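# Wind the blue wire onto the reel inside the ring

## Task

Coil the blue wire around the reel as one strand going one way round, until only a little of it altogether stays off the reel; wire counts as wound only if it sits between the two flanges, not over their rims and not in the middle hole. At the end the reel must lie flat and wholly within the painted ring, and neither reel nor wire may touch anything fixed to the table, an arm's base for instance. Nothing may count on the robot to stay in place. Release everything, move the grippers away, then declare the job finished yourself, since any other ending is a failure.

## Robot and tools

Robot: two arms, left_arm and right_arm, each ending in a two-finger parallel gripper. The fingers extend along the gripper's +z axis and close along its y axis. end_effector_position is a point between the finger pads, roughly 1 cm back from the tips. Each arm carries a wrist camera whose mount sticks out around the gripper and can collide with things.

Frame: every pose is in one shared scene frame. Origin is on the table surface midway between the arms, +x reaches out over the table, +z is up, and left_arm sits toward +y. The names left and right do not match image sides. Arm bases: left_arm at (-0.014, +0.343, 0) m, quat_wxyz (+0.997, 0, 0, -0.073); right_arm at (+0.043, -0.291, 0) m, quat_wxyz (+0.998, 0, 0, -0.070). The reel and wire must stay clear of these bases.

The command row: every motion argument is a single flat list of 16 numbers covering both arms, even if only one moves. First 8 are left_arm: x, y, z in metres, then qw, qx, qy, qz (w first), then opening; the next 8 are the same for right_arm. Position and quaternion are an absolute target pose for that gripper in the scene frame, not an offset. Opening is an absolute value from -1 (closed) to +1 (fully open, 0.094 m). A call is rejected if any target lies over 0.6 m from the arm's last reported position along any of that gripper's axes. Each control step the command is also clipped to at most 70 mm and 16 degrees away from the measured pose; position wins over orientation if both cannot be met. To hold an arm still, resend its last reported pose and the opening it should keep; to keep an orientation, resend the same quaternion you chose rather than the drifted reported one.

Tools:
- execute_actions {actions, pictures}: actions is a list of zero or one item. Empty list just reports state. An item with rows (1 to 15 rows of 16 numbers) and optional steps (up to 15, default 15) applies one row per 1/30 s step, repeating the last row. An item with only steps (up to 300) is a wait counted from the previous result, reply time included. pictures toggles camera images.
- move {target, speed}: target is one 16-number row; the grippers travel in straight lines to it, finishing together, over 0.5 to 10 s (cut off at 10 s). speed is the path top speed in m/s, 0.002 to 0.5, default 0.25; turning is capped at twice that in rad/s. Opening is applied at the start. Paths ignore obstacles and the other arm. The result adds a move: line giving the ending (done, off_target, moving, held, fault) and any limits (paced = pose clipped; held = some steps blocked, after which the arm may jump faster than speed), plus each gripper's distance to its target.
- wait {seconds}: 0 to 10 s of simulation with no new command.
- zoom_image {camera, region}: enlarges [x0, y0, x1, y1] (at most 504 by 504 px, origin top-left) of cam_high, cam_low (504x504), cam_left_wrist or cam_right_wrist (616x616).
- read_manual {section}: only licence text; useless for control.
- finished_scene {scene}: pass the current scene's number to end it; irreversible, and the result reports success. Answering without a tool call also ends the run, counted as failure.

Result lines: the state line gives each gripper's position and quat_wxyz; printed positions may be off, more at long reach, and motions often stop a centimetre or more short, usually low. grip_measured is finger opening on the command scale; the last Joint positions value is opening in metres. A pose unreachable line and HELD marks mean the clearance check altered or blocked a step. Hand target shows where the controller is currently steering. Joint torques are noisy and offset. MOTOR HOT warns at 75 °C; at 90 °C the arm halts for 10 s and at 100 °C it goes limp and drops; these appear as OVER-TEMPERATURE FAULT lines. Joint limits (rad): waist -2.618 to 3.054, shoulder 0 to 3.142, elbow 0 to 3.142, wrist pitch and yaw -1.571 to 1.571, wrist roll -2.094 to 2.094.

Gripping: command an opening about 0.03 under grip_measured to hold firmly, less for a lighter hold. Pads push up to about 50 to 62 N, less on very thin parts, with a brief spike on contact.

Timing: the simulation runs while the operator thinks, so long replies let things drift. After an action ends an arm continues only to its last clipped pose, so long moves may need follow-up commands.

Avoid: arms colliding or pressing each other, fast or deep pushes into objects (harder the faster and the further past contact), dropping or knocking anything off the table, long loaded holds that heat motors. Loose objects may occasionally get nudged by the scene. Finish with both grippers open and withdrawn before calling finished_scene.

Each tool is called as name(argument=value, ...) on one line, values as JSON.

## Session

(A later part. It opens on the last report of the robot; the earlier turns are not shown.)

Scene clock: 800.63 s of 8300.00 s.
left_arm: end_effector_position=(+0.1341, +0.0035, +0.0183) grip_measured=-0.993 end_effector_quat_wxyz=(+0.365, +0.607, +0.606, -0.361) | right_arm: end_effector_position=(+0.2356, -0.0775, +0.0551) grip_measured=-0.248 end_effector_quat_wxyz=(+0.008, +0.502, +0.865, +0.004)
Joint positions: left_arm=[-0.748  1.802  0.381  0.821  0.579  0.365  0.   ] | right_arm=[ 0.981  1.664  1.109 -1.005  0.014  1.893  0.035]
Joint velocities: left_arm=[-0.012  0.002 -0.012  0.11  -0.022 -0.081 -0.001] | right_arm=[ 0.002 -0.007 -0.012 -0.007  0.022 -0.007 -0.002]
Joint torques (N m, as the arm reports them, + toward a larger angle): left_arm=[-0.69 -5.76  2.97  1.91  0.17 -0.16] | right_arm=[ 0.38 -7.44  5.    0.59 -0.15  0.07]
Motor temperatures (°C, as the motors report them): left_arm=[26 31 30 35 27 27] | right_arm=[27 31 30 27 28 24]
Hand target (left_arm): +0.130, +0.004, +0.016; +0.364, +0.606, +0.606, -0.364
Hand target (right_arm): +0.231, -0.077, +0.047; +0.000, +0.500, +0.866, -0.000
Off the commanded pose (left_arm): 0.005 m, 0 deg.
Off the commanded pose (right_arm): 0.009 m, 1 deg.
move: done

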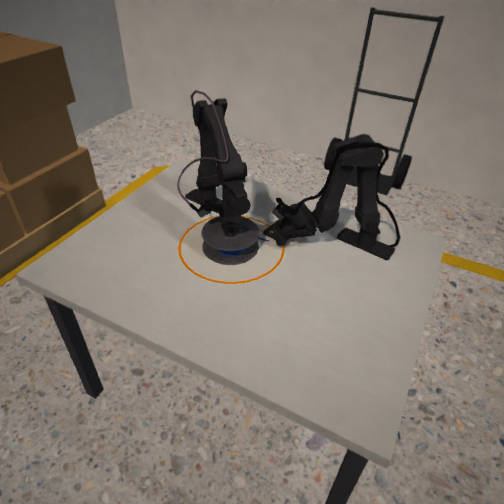

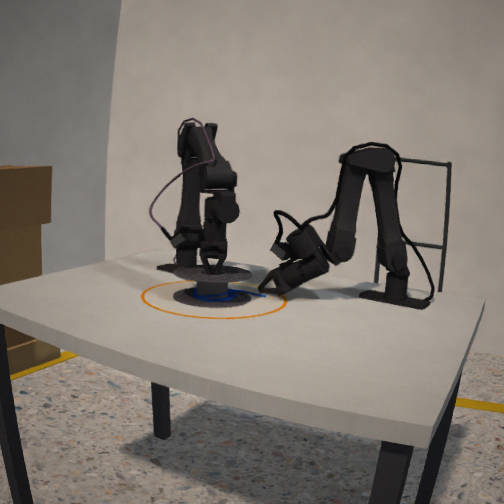

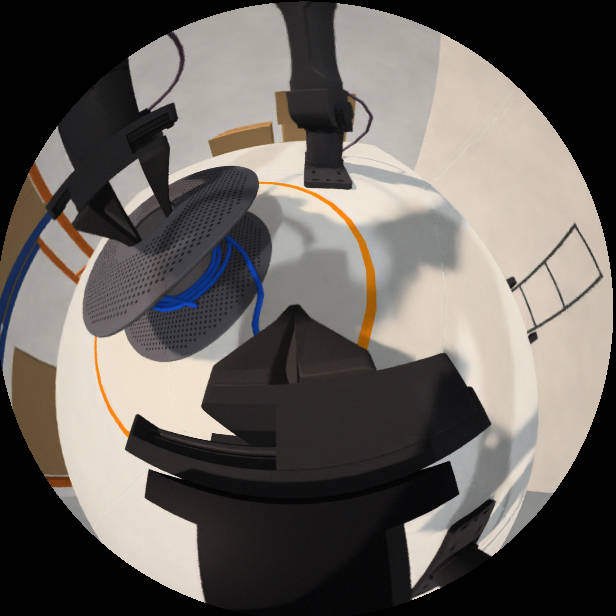

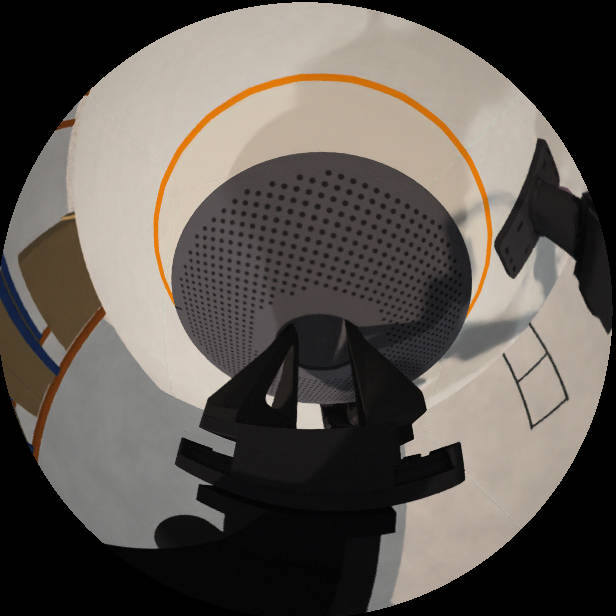

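move(target=[0.166,0.000,0.022,0.3642,0.6061,0.6061,-0.3642,-1.0,0.231,-0.077,0.047,0,0.5,0.866,0,-0.24], speed=0.03)

zoom_image(camera="cam_low", region=[150,245,310,325])

Scene clock: 804.60 s of 8300.00 s.
left_arm: end_effector_position=(+0.1644, +0.0032, +0.0228) grip_measured=-0.993 end_effector_quat_wxyz=(+0.370, +0.603, +0.609, -0.359) | right_arm: end_effector_position=(+0.2356, -0.0775, +0.0551) grip_measured=-0.248 end_effector_quat_wxyz=(+0.008, +0.502, +0.865, +0.004)
Joint positions: left_arm=[-0.661  1.822  0.464  0.734  0.64   0.417  0.   ] | right_arm=[ 0.981  1.664  1.109 -1.005  0.014  1.893  0.035]
Joint velocities: left_arm=[-0.017 -0.002 -0.012 -0.066  0.007  0.007  0.   ] | right_arm=[ 0.002 -0.012 -0.007  0.022  0.037 -0.007 -0.001]
Joint torques (N m, as the arm reports them, + toward a larger angle): left_arm=[ 0.77 -6.36  6.6   1.57  0.44  0.11] | right_arm=[ 0.39 -7.45  5.    0.59 -0.15  0.06]
Motor temperatures (°C, as the motors report them): left_arm=[26 31 30 35 27 27] | right_arm=[27 31 30 27 28 24]
Hand target (left_arm): +0.166, +0.001, +0.022; +0.364, +0.606, +0.606, -0.363
Hand target (right_arm): +0.231, -0.077, +0.047; +0.000, +0.500, +0.866, -0.000
Off the commanded pose (left_arm): 0.004 m, 1 deg.
Off the commanded pose (right_arm): 0.009 m, 1 deg.
move: done

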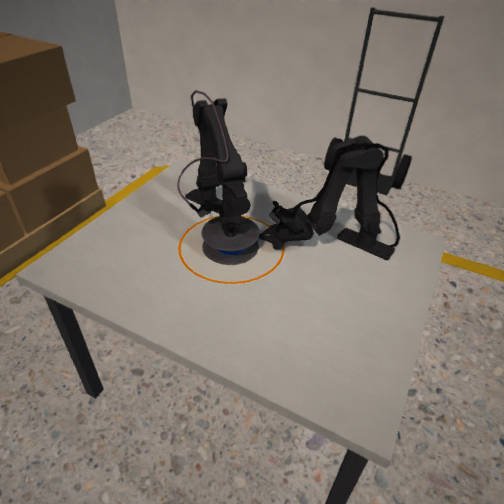

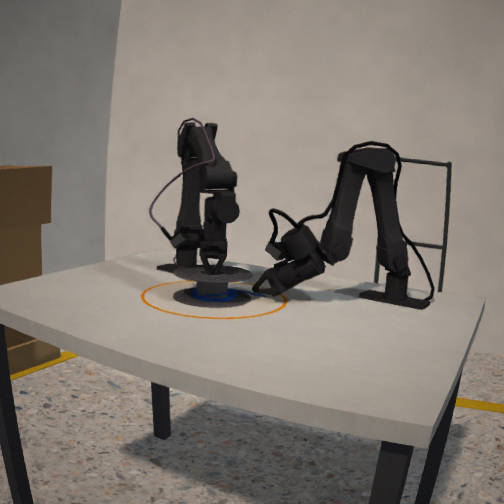

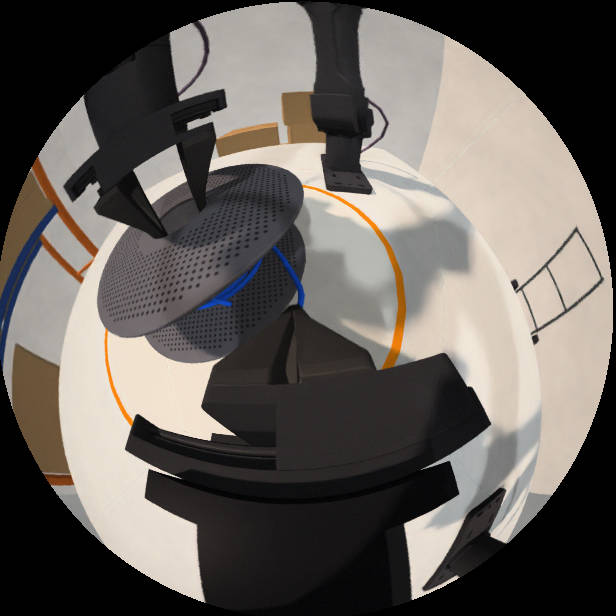

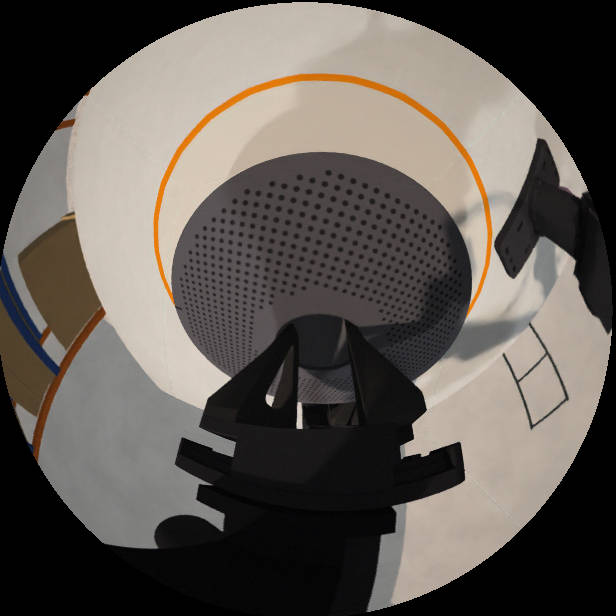

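Region (150, 245, 310, 325) of cam_low's 504x504 image, scaled by 3.150, with more detail than that image has.

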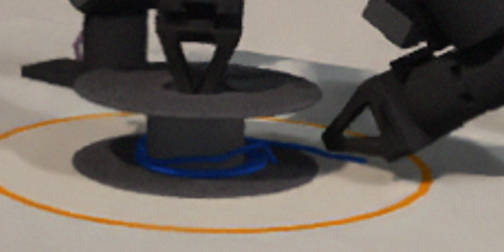

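execute_actions(actions=[])

Scene clock: 816.23 s of 8300.00 s.
left_arm: end_effector_position=(+0.1633, +0.0036, +0.0218) grip_measured=-0.993 end_effector_quat_wxyz=(+0.367, +0.604, +0.609, -0.360) | right_arm: end_effector_position=(+0.2356, -0.0775, +0.0551) grip_measured=-0.248 end_effector_quat_wxyz=(+0.008, +0.502, +0.865, +0.004)
Joint positions: left_arm=[-0.661  1.822  0.464  0.728  0.643  0.419  0.   ] | right_arm=[ 0.981  1.664  1.109 -1.005  0.014  1.893  0.035]
Joint velocities: left_arm=[-0.007  0.002  0.012 -0.081 -0.037  0.066 -0.   ] | right_arm=[-0.002 -0.012 -0.007 -0.037 -0.11   0.037 -0.001]
Joint torques (N m, as the arm reports them, + toward a larger angle): left_arm=[ 0.66 -6.4   6.54  1.55  0.39  0.07] | right_arm=[ 0.4  -7.46  5.02  0.59 -0.15  0.06]
Motor temperatures (°C, as the motors report them): left_arm=[26 31 30 35 27 27] | right_arm=[27 31 30 27 28 24]
Hand target (left_arm): +0.166, +0.001, +0.022; +0.364, +0.606, +0.606, -0.363
Hand target (right_arm): +0.231, -0.077, +0.047; +0.000, +0.500, +0.866, -0.000
Off the commanded pose (left_arm): 0.005 m, 1 deg.
Off the commanded pose (right_arm): 0.009 m, 1 deg.
Steps of this call (steps 1 to 90: nothing new was sent; then 8.63 s passed at rest). Readings (end_effector_position):
1: left_arm (+0.1642, +0.0033, +0.0225) | right_arm (+0.2356, -0.0775, +0.0551)
2: left_arm (+0.1640, +0.0034, +0.0224) | right_arm (+0.2356, -0.0775, +0.0551)
4: left_arm (+0.1637, +0.0035, +0.0222) | right_arm (+0.2356, -0.0775, +0.0551)
8: left_arm (+0.1635, +0.0036, +0.0219) | right_arm (+0.2356, -0.0775, +0.0551)
90: the state above

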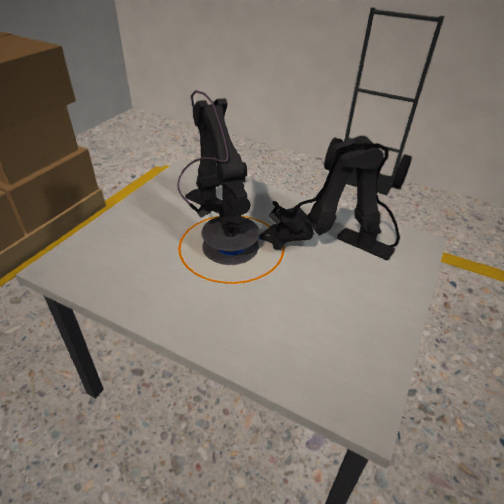

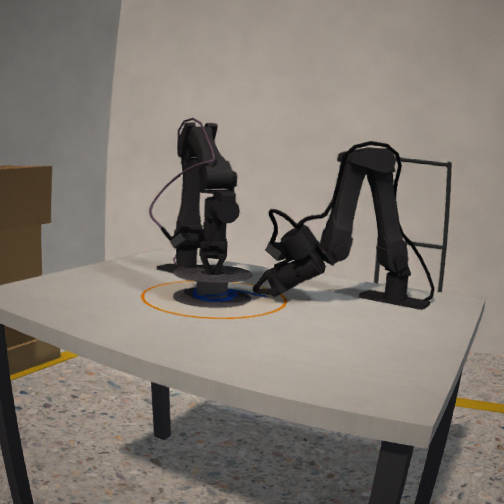

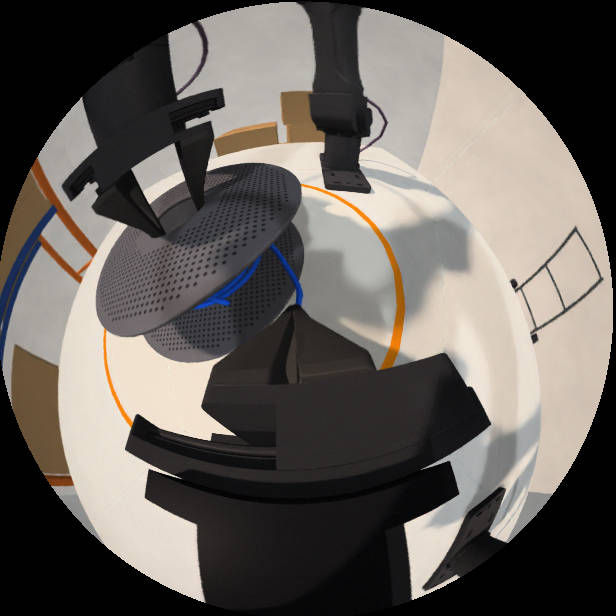

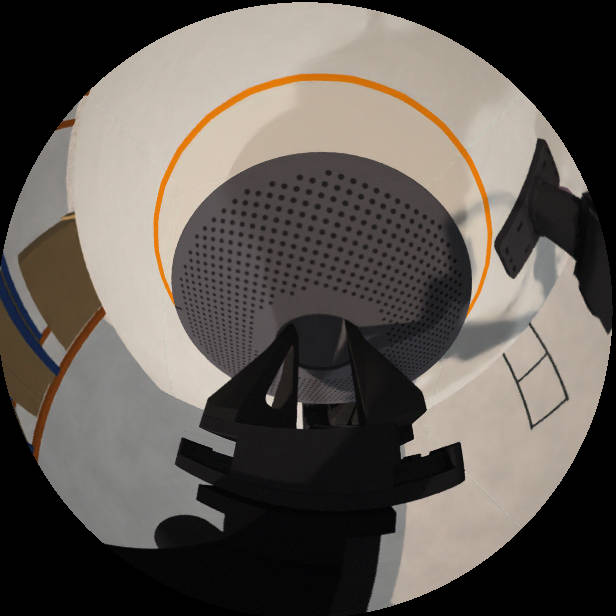

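move(target=[0.160,0.040,0.045,0.3642,0.6061,0.6061,-0.3642,-0.5,0.231,-0.077,0.047,0,0.5,0.866,0,-0.24], speed=0.1)

Scene clock: 822.13 s of 8300.00 s.
left_arm: end_effector_position=(+0.1626, +0.0374, +0.0400) grip_measured=-0.502 end_effector_quat_wxyz=(+0.363, +0.605, +0.612, -0.359) | right_arm: end_effector_position=(+0.2356, -0.0775, +0.0551) grip_measured=-0.248 end_effector_quat_wxyz=(+0.008, +0.502, +0.865, +0.004)
Joint positions: left_arm=[-0.562  1.641  0.406  0.543  0.72   0.5    0.023] | right_arm=[ 0.981  1.664  1.109 -1.005  0.014  1.893  0.035]
Joint velocities: left_arm=[-0.012 -0.017 -0.027 -0.051  0.022 -0.022 -0.001] | right_arm=[-0.007 -0.002 -0.007 -0.051 -0.037  0.066 -0.001]
Joint torques (N m, as the arm reports them, + toward a larger angle): left_arm=[ 0.71 -9.12  4.21  1.45  0.49  0.06] | right_arm=[ 0.4  -7.46  4.98  0.6  -0.15  0.06]
Motor temperatures (°C, as the motors report them): left_arm=[26 31 30 35 27 27] | right_arm=[27 31 30 27 28 24]
Hand target (left_arm): +0.160, +0.040, +0.045; +0.364, +0.607, +0.606, -0.363
Hand target (right_arm): +0.231, -0.077, +0.047; +0.000, +0.500, +0.866, -0.000
Off the commanded pose (left_arm): 0.006 m, 1 deg.
Off the commanded pose (right_arm): 0.009 m, 1 deg.
After step 90, 1.80 s passed at rest.
move: done

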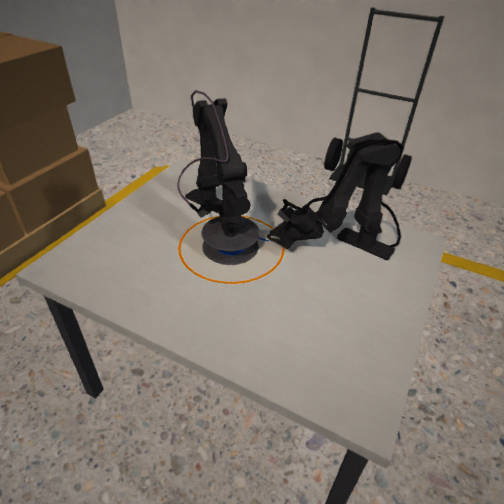

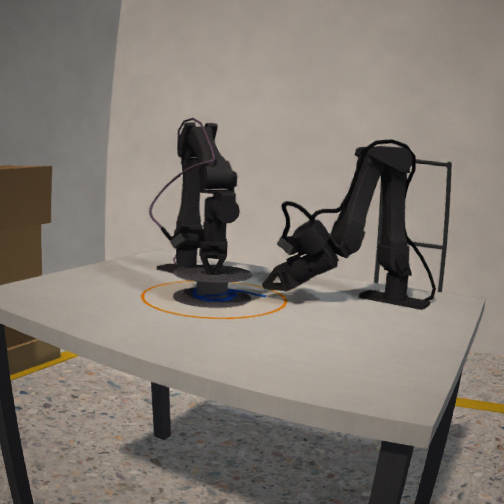

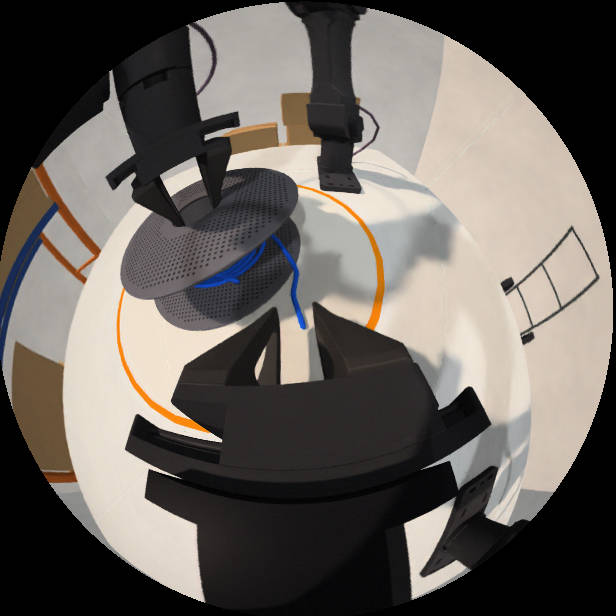

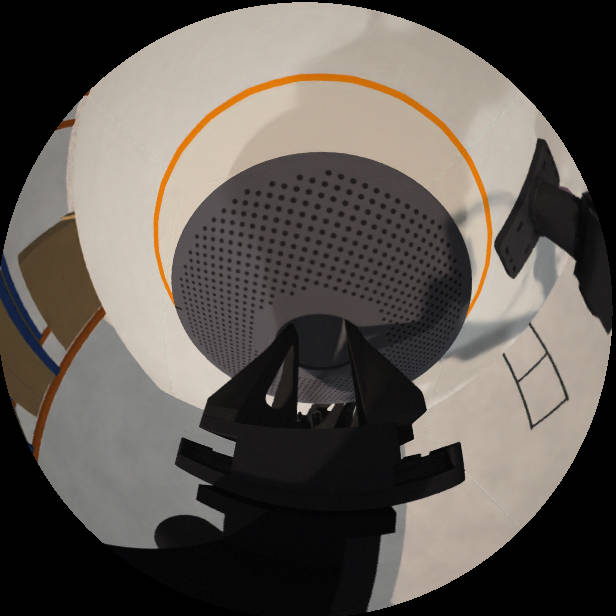

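zoom_image(camera="cam_left_wrist", region=[110, 160, 400, 400])

Region (110, 160, 400, 400) of cam_left_wrist's 616x616 image, scaled by 1.738, with more detail than that image has; it fills the top 417 rows of this view, and the rest is white.

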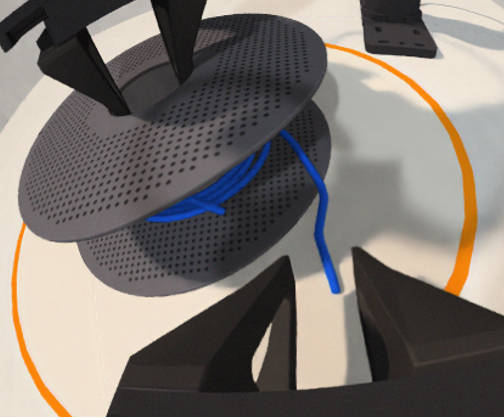

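move(target=[0.155,0.019,0.020,0.3642,0.6061,0.6061,-0.3642,-0.55,0.231,-0.077,0.047,0,0.5,0.866,0,-0.24], speed=0.06)

Scene clock: 882.60 s of 8300.00 s.
left_arm: end_effector_position=(+0.1574, +0.0204, +0.0217) grip_measured=-0.548 end_effector_quat_wxyz=(+0.366, +0.606, +0.607, -0.361) | right_arm: end_effector_position=(+0.2356, -0.0775, +0.0551) grip_measured=-0.248 end_effector_quat_wxyz=(+0.008, +0.502, +0.865, +0.004)
Joint positions: left_arm=[-0.627  1.78   0.406  0.724  0.676  0.45   0.021] | right_arm=[ 0.981  1.664  1.109 -1.005  0.014  1.893  0.035]
Joint velocities: left_arm=[-0.012  0.042 -0.012 -0.007 -0.037 -0.022  0.001] | right_arm=[ 0.012 -0.002 -0.002 -0.051  0.022  0.037  0.001]
Joint torques (N m, as the arm reports them, + toward a larger angle): left_arm=[-0.61 -5.79  4.14  1.87  0.28 -0.1 ] | right_arm=[ 0.39 -7.44  5.    0.59 -0.15  0.06]
Motor temperatures (°C, as the motors report them): left_arm=[26 32 29 35 27 27] | right_arm=[27 31 30 27 28 24]
Hand target (left_arm): +0.155, +0.019, +0.020; +0.365, +0.606, +0.606, -0.365
Hand target (right_arm): +0.231, -0.077, +0.047; +0.000, +0.500, +0.866, -0.000
Off the commanded pose (left_arm): 0.003 m, 0 deg.
Off the commanded pose (right_arm): 0.009 m, 1 deg.
After step 90, 56.43 s passed at rest.
move: done

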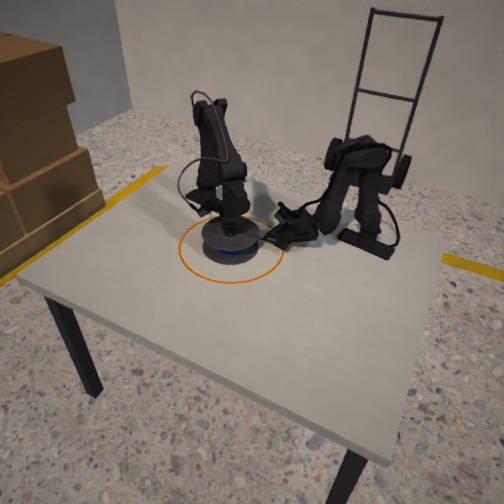

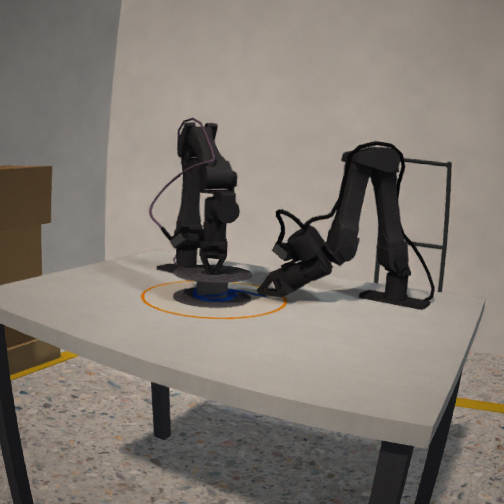

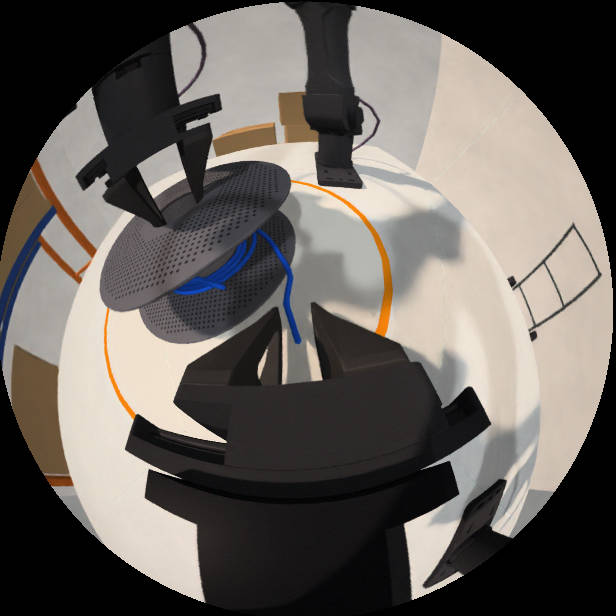

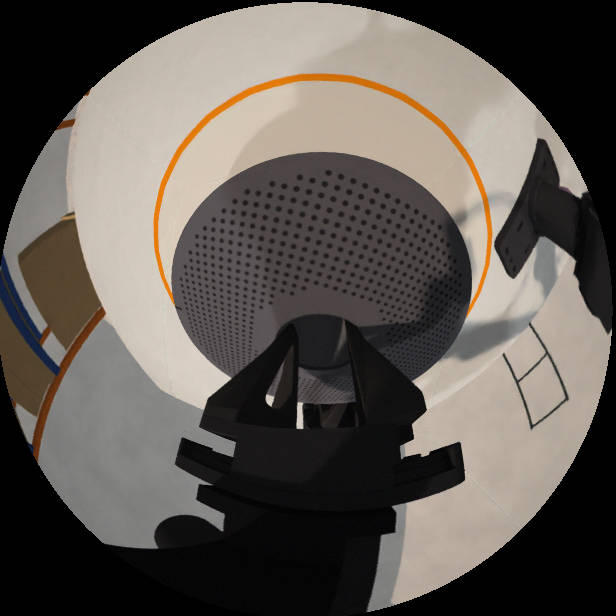

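move(target=[0.155,0.021,0.013,0.3642,0.6061,0.6061,-0.3642,-0.6,0.231,-0.077,0.047,0,0.5,0.866,0,-0.24], speed=0.03)

Scene clock: 886.03 s of 8300.00 s.
left_arm: end_effector_position=(+0.1581, +0.0197, +0.0160) grip_measured=-0.598 end_effector_quat_wxyz=(+0.366, +0.606, +0.607, -0.361) | right_arm: end_effector_position=(+0.2356, -0.0775, +0.0551) grip_measured=-0.248 end_effector_quat_wxyz=(+0.008, +0.502, +0.865, +0.004)
Joint positions: left_arm=[-0.627  1.815  0.406  0.76   0.676  0.449  0.019] | right_arm=[ 0.981  1.664  1.109 -1.005  0.014  1.893  0.035]
Joint velocities: left_arm=[ 0.002 -0.022  0.002  0.11  -0.022 -0.007 -0.002] | right_arm=[-0.012 -0.007 -0.012  0.037  0.037  0.022 -0.001]
Joint torques (N m, as the arm reports them, + toward a larger angle): left_arm=[-0.09 -6.    3.13  1.86  0.29 -0.05] | right_arm=[ 0.38 -7.44  4.98  0.59 -0.15  0.07]
Motor temperatures (°C, as the motors report them): left_arm=[26 31 29 35 27 27] | right_arm=[27 31 30 27 28 24]
Hand target (left_arm): +0.155, +0.021, +0.013; +0.364, +0.606, +0.606, -0.364
Hand target (right_arm): +0.231, -0.077, +0.047; +0.000, +0.500, +0.866, -0.000
Off the commanded pose (left_arm): 0.004 m, 0 deg.
Off the commanded pose (right_arm): 0.009 m, 1 deg.
move: done

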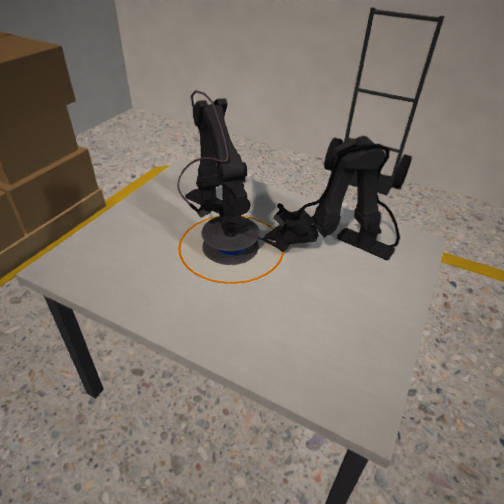

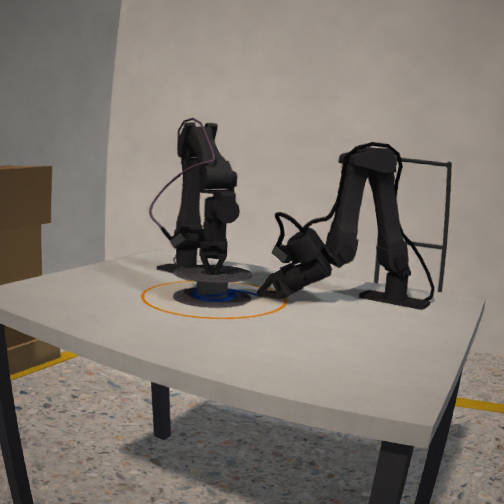

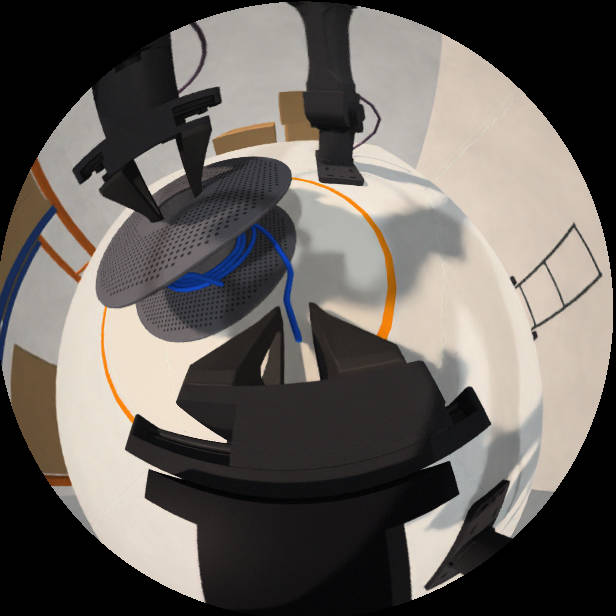

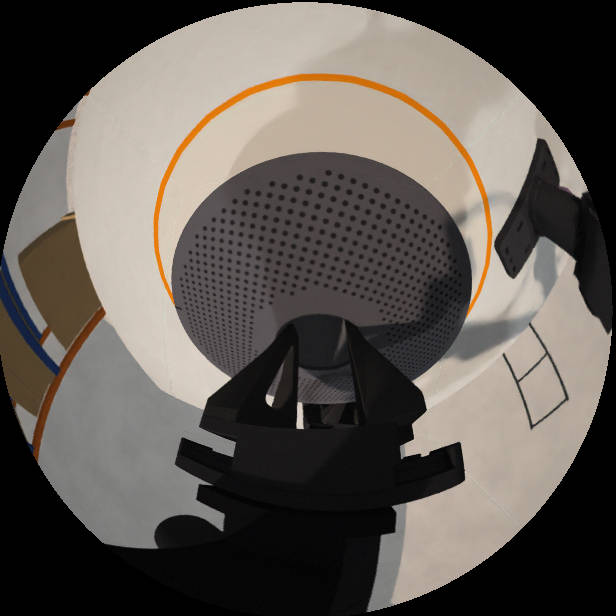

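Close on the wire end.

execute_actions(actions=[{"rows": [[0.155,0.021,0.013,0.3642,0.6061,0.6061,-0.3642,-0.965,0.231,-0.077,0.047,0,0.5,0.866,0,-0.24]], "steps": 15}])

Scene clock: 888.57 s of 8300.00 s.
left_arm: end_effector_position=(+0.1588, +0.0191, +0.0172) grip_measured=-0.959 end_effector_quat_wxyz=(+0.369, +0.606, +0.605, -0.361) | right_arm: end_effector_position=(+0.2356, -0.0775, +0.0551) grip_measured=-0.248 end_effector_quat_wxyz=(+0.008, +0.502, +0.865, +0.004)
Joint positions: left_arm=[-0.627  1.815  0.406  0.767  0.676  0.449  0.002] | right_arm=[ 0.981  1.664  1.109 -1.005  0.014  1.893  0.035]
Joint velocities: left_arm=[-0.002  0.002  0.012 -0.081  0.007 -0.022 -0.   ] | right_arm=[-0.012  0.012 -0.002 -0.066 -0.11   0.022  0.001]
Joint torques (N m, as the arm reports them, + toward a larger angle): left_arm=[-0.09 -6.05  3.08  1.87  0.29 -0.05] | right_arm=[ 0.39 -7.44  4.98  0.59 -0.15  0.06]
Motor temperatures (°C, as the motors report them): left_arm=[26 31 29 35 27 27] | right_arm=[27 31 30 27 28 24]
Hand target (left_arm): +0.155, +0.021, +0.013; +0.364, +0.606, +0.606, -0.364
Hand target (right_arm): +0.231, -0.077, +0.047; +0.000, +0.500, +0.866, -0.000
Off the commanded pose (left_arm): 0.006 m, 1 deg.
Off the commanded pose (right_arm): 0.009 m, 1 deg.
Steps of this call (steps 1 to 61: nothing new was sent; steps 62 to 76: all 15 steps of this action). Readings (end_effector_position):
62: left_arm (+0.1586, +0.0192, +0.0169) | right_arm (+0.2356, -0.0775, +0.0551)
63: left_arm (+0.1586, +0.0192, +0.0169) | right_arm (+0.2356, -0.0775, +0.0551)
65: left_arm (+0.1587, +0.0192, +0.0171) | right_arm (+0.2356, -0.0775, +0.0551)
69: left_arm (+0.1588, +0.0191, +0.0172) | right_arm (+0.2356, -0.0775, +0.0551)
76: the state above

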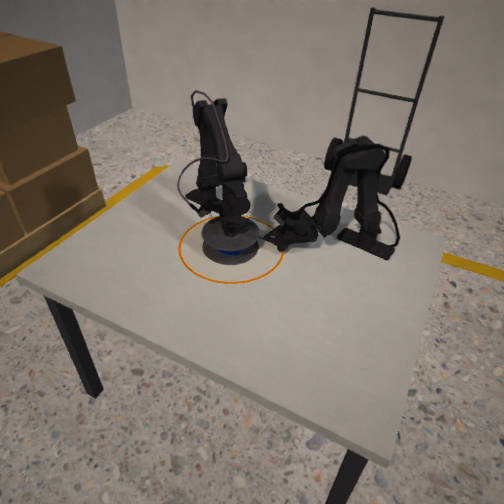

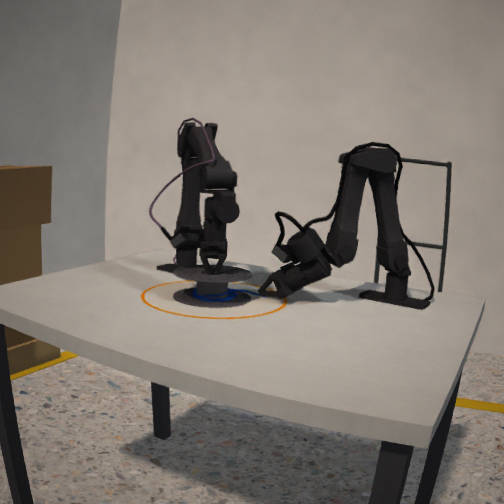

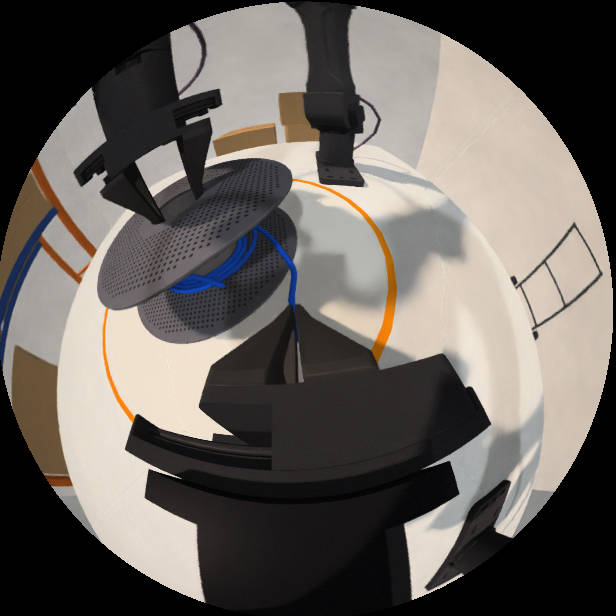

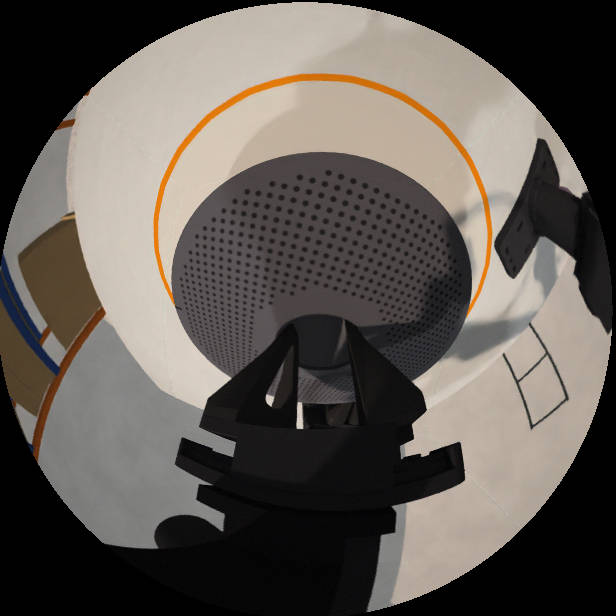

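move(target=[0.172,0.022,0.036,0.3642,0.6061,0.6061,-0.3642,-0.975,0.231,-0.077,0.047,0,0.5,0.866,0,-0.24], speed=0.05)

Scene clock: 891.93 s of 8300.00 s.
left_arm: end_effector_position=(+0.1669, +0.0270, +0.0225) grip_measured=-0.973 end_effector_quat_wxyz=(+0.351, +0.604, +0.619, -0.360) | right_arm: end_effector_position=(+0.2356, -0.0775, +0.0551) grip_measured=-0.248 end_effector_quat_wxyz=(+0.008, +0.502, +0.865, +0.004)
Joint positions: left_arm=[-0.584  1.756  0.442  0.607  0.703  0.48   0.001] | right_arm=[ 0.981  1.664  1.109 -1.005  0.014  1.893  0.035]
Joint velocities: left_arm=[ 0.012 -0.007  0.007 -0.037  0.037  0.051 -0.   ] | right_arm=[-0.002 -0.017  0.007 -0.022 -0.007  0.095 -0.001]
Joint torques (N m, as the arm reports them, + toward a larger angle): left_arm=[ 0.66 -9.76  6.67  1.51  0.44  0.08] | right_arm=[ 0.39 -7.46  4.99  0.59 -0.15  0.06]
Motor temperatures (°C, as the motors report them): left_arm=[26 31 29 35 27 27] | right_arm=[27 31 30 27 28 24]
Hand target (left_arm): +0.172, +0.022, +0.036; +0.364, +0.606, +0.606, -0.364
Hand target (right_arm): +0.231, -0.077, +0.047; +0.000, +0.500, +0.866, -0.000
Off the commanded pose (left_arm): 0.015 m, 2 deg.
Off the commanded pose (right_arm): 0.009 m, 1 deg.
move: off_target (left_arm)

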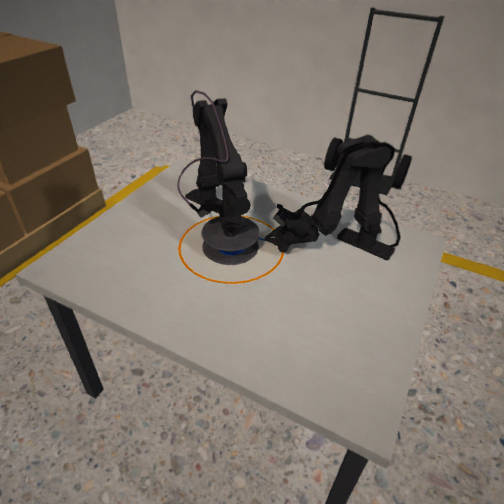

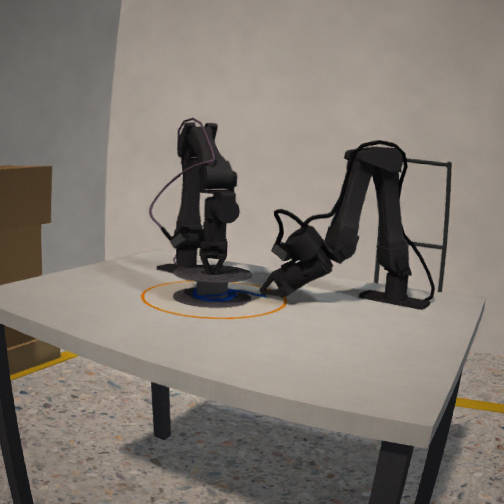

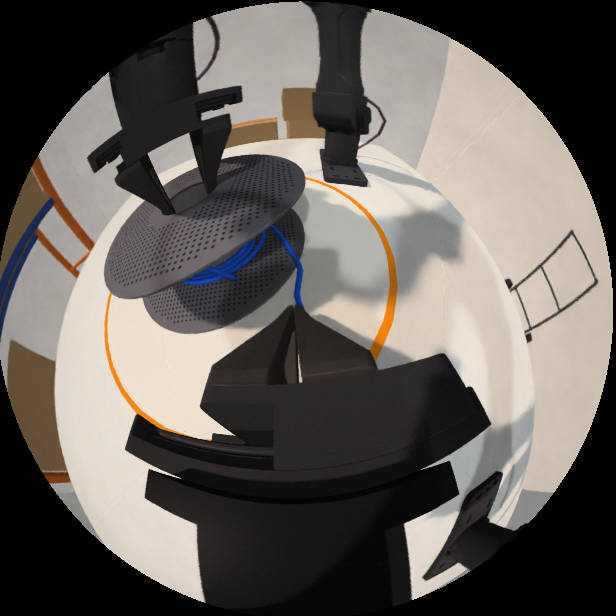

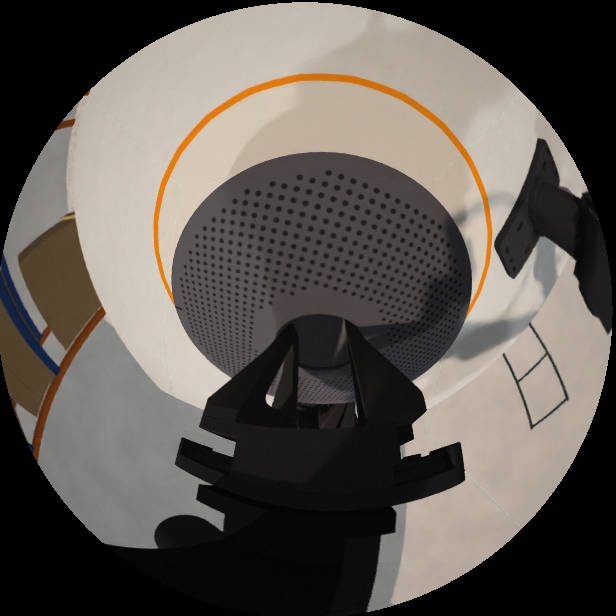

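move(target=[0.157,0.018,0.024,0.3642,0.6061,0.6061,-0.3642,-0.55,0.231,-0.077,0.047,0,0.5,0.866,0,-0.24], speed=0.04)

move(target=[0.156,0.017,0.008,0.3642,0.6061,0.6061,-0.3642,-0.6,0.231,-0.077,0.047,0,0.5,0.866,0,-0.24], speed=0.03)

Scene clock: 897.37 s of 8300.00 s.
left_arm: end_effector_position=(+0.1619, +0.0167, +0.0303) grip_measured=-0.552 end_effector_quat_wxyz=(+0.372, +0.607, +0.603, -0.361) | right_arm: end_effector_position=(+0.2356, -0.0775, +0.0551) grip_measured=-0.248 end_effector_quat_wxyz=(+0.008, +0.502, +0.865, +0.004)
Joint positions: left_arm=[-0.625  1.756  0.427  0.691  0.678  0.452  0.021] | right_arm=[ 0.981  1.664  1.109 -1.005  0.014  1.893  0.035]
Joint velocities: left_arm=[-0.002  0.007  0.007  0.066 -0.037  0.022 -0.   ] | right_arm=[-0.012 -0.002  0.022  0.007 -0.007  0.022 -0.   ]
Joint torques (N m, as the arm reports them, + toward a larger angle): left_arm=[-0.61 -5.46  3.44  1.9   0.2  -0.11] | right_arm=[ 0.39 -7.44  5.    0.6  -0.15  0.06]
Motor temperatures (°C, as the motors report them): left_arm=[26 31 29 35 27 27] | right_arm=[27 31 30 27 28 24]
Hand target (left_arm): +0.157, +0.018, +0.024; +0.364, +0.606, +0.606, -0.364
Hand target (right_arm): +0.231, -0.077, +0.047; +0.000, +0.500, +0.866, -0.000
Off the commanded pose (left_arm): 0.008 m, 1 deg.
Off the commanded pose (right_arm): 0.009 m, 1 deg.
After step 90, 1.47 s passed at rest.
move: done

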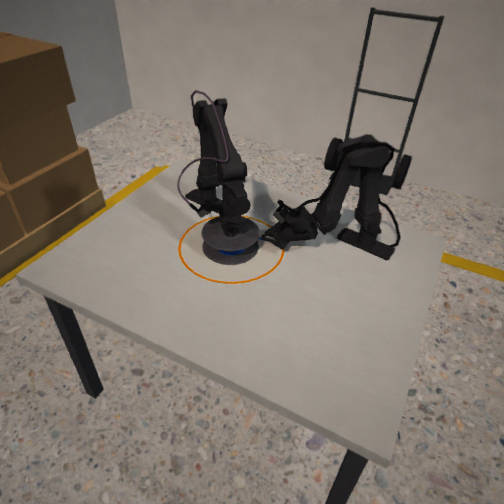

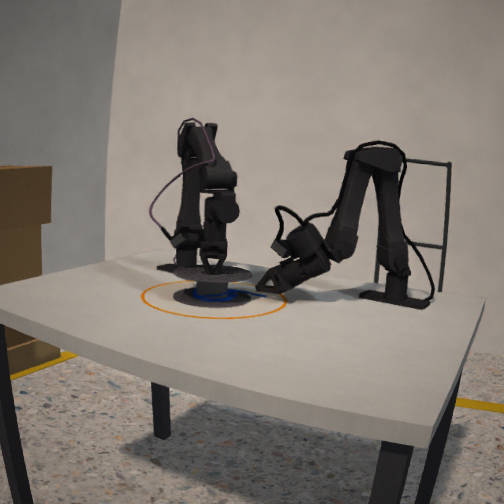

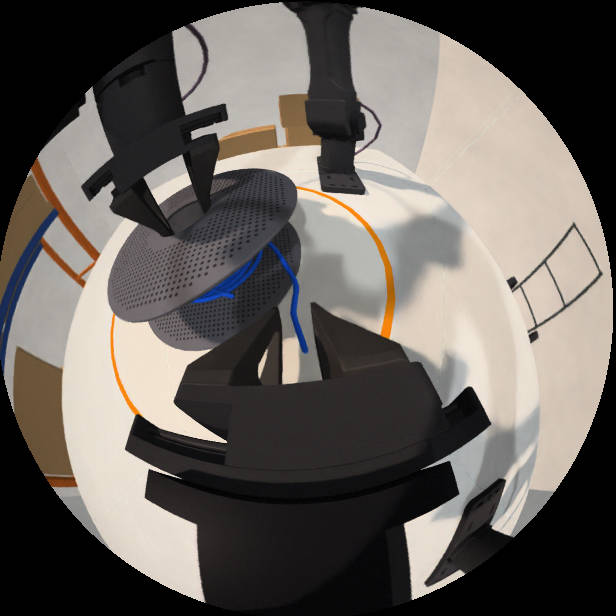

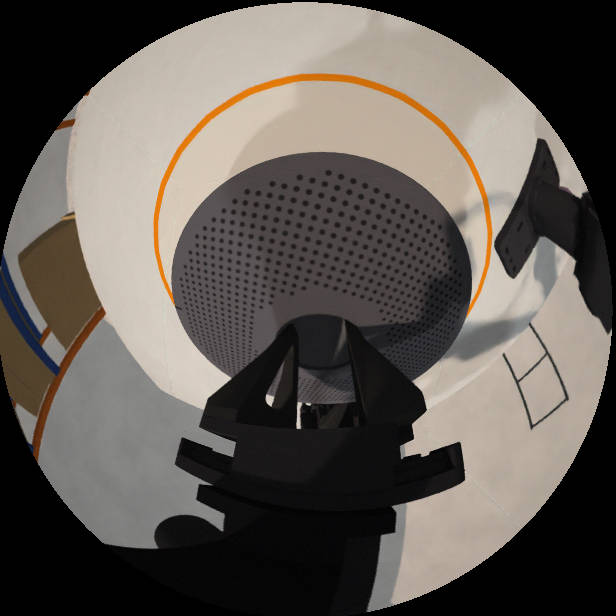

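Scene clock: 898.40 s of 8300.00 s.
left_arm: end_effector_position=(+0.1628, +0.0149, +0.0147) grip_measured=-0.598 end_effector_quat_wxyz=(+0.374, +0.607, +0.602, -0.360) | right_arm: end_effector_position=(+0.2356, -0.0775, +0.0551) grip_measured=-0.248 end_effector_quat_wxyz=(+0.008, +0.502, +0.865, +0.004)
Joint positions: left_arm=[-0.628  1.851  0.421  0.8    0.674  0.451  0.019] | right_arm=[ 0.981  1.664  1.109 -1.005  0.014  1.893  0.035]
Joint velocities: left_arm=[-0.002  0.012 -0.042  0.051 -0.022  0.007 -0.001] | right_arm=[-0.002 -0.007  0.007  0.007 -0.007 -0.051  0.   ]
Joint torques (N m, as the arm reports them, + toward a larger angle): left_arm=[-0.88 -6.08  2.63  1.89  0.23 -0.11] | right_arm=[ 0.4  -7.45  5.    0.6  -0.15  0.06]
Motor temperatures (°C, as the motors report them): left_arm=[26 31 29 35 27 27] | right_arm=[27 31 30 27 28 24]
Hand target (left_arm): +0.156, +0.017, +0.008; +0.364, +0.606, +0.606, -0.364
Hand target (right_arm): +0.231, -0.077, +0.047; +0.000, +0.500, +0.866, -0.000
Off the commanded pose (left_arm): 0.010 m, 1 deg.
Off the commanded pose (right_arm): 0.009 m, 1 deg.
move: done

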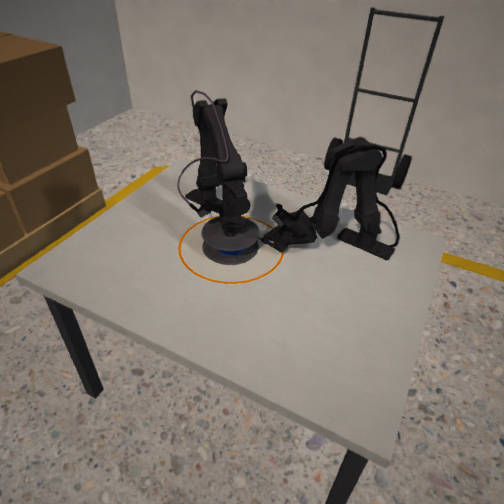

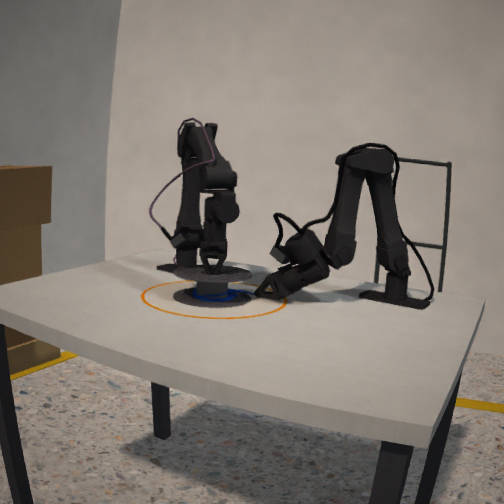

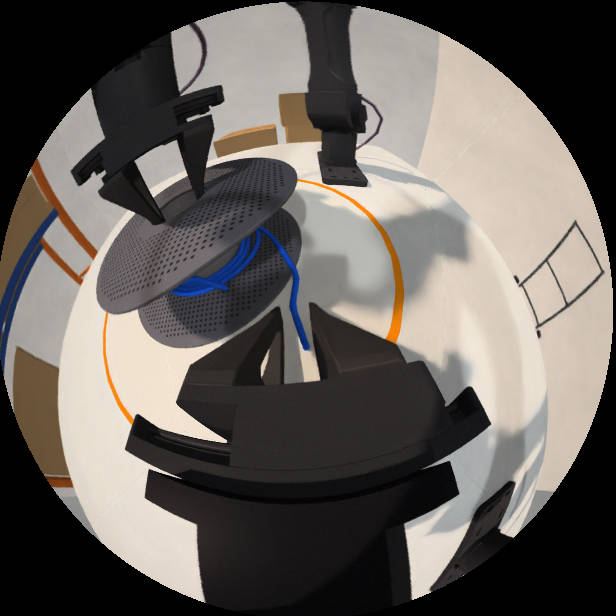

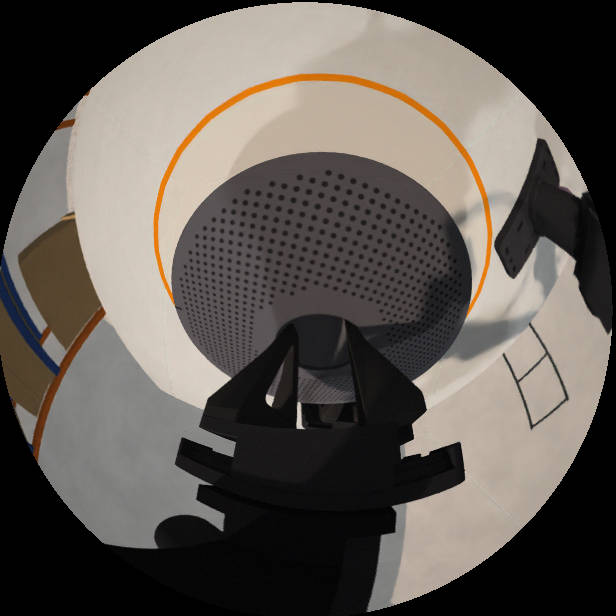

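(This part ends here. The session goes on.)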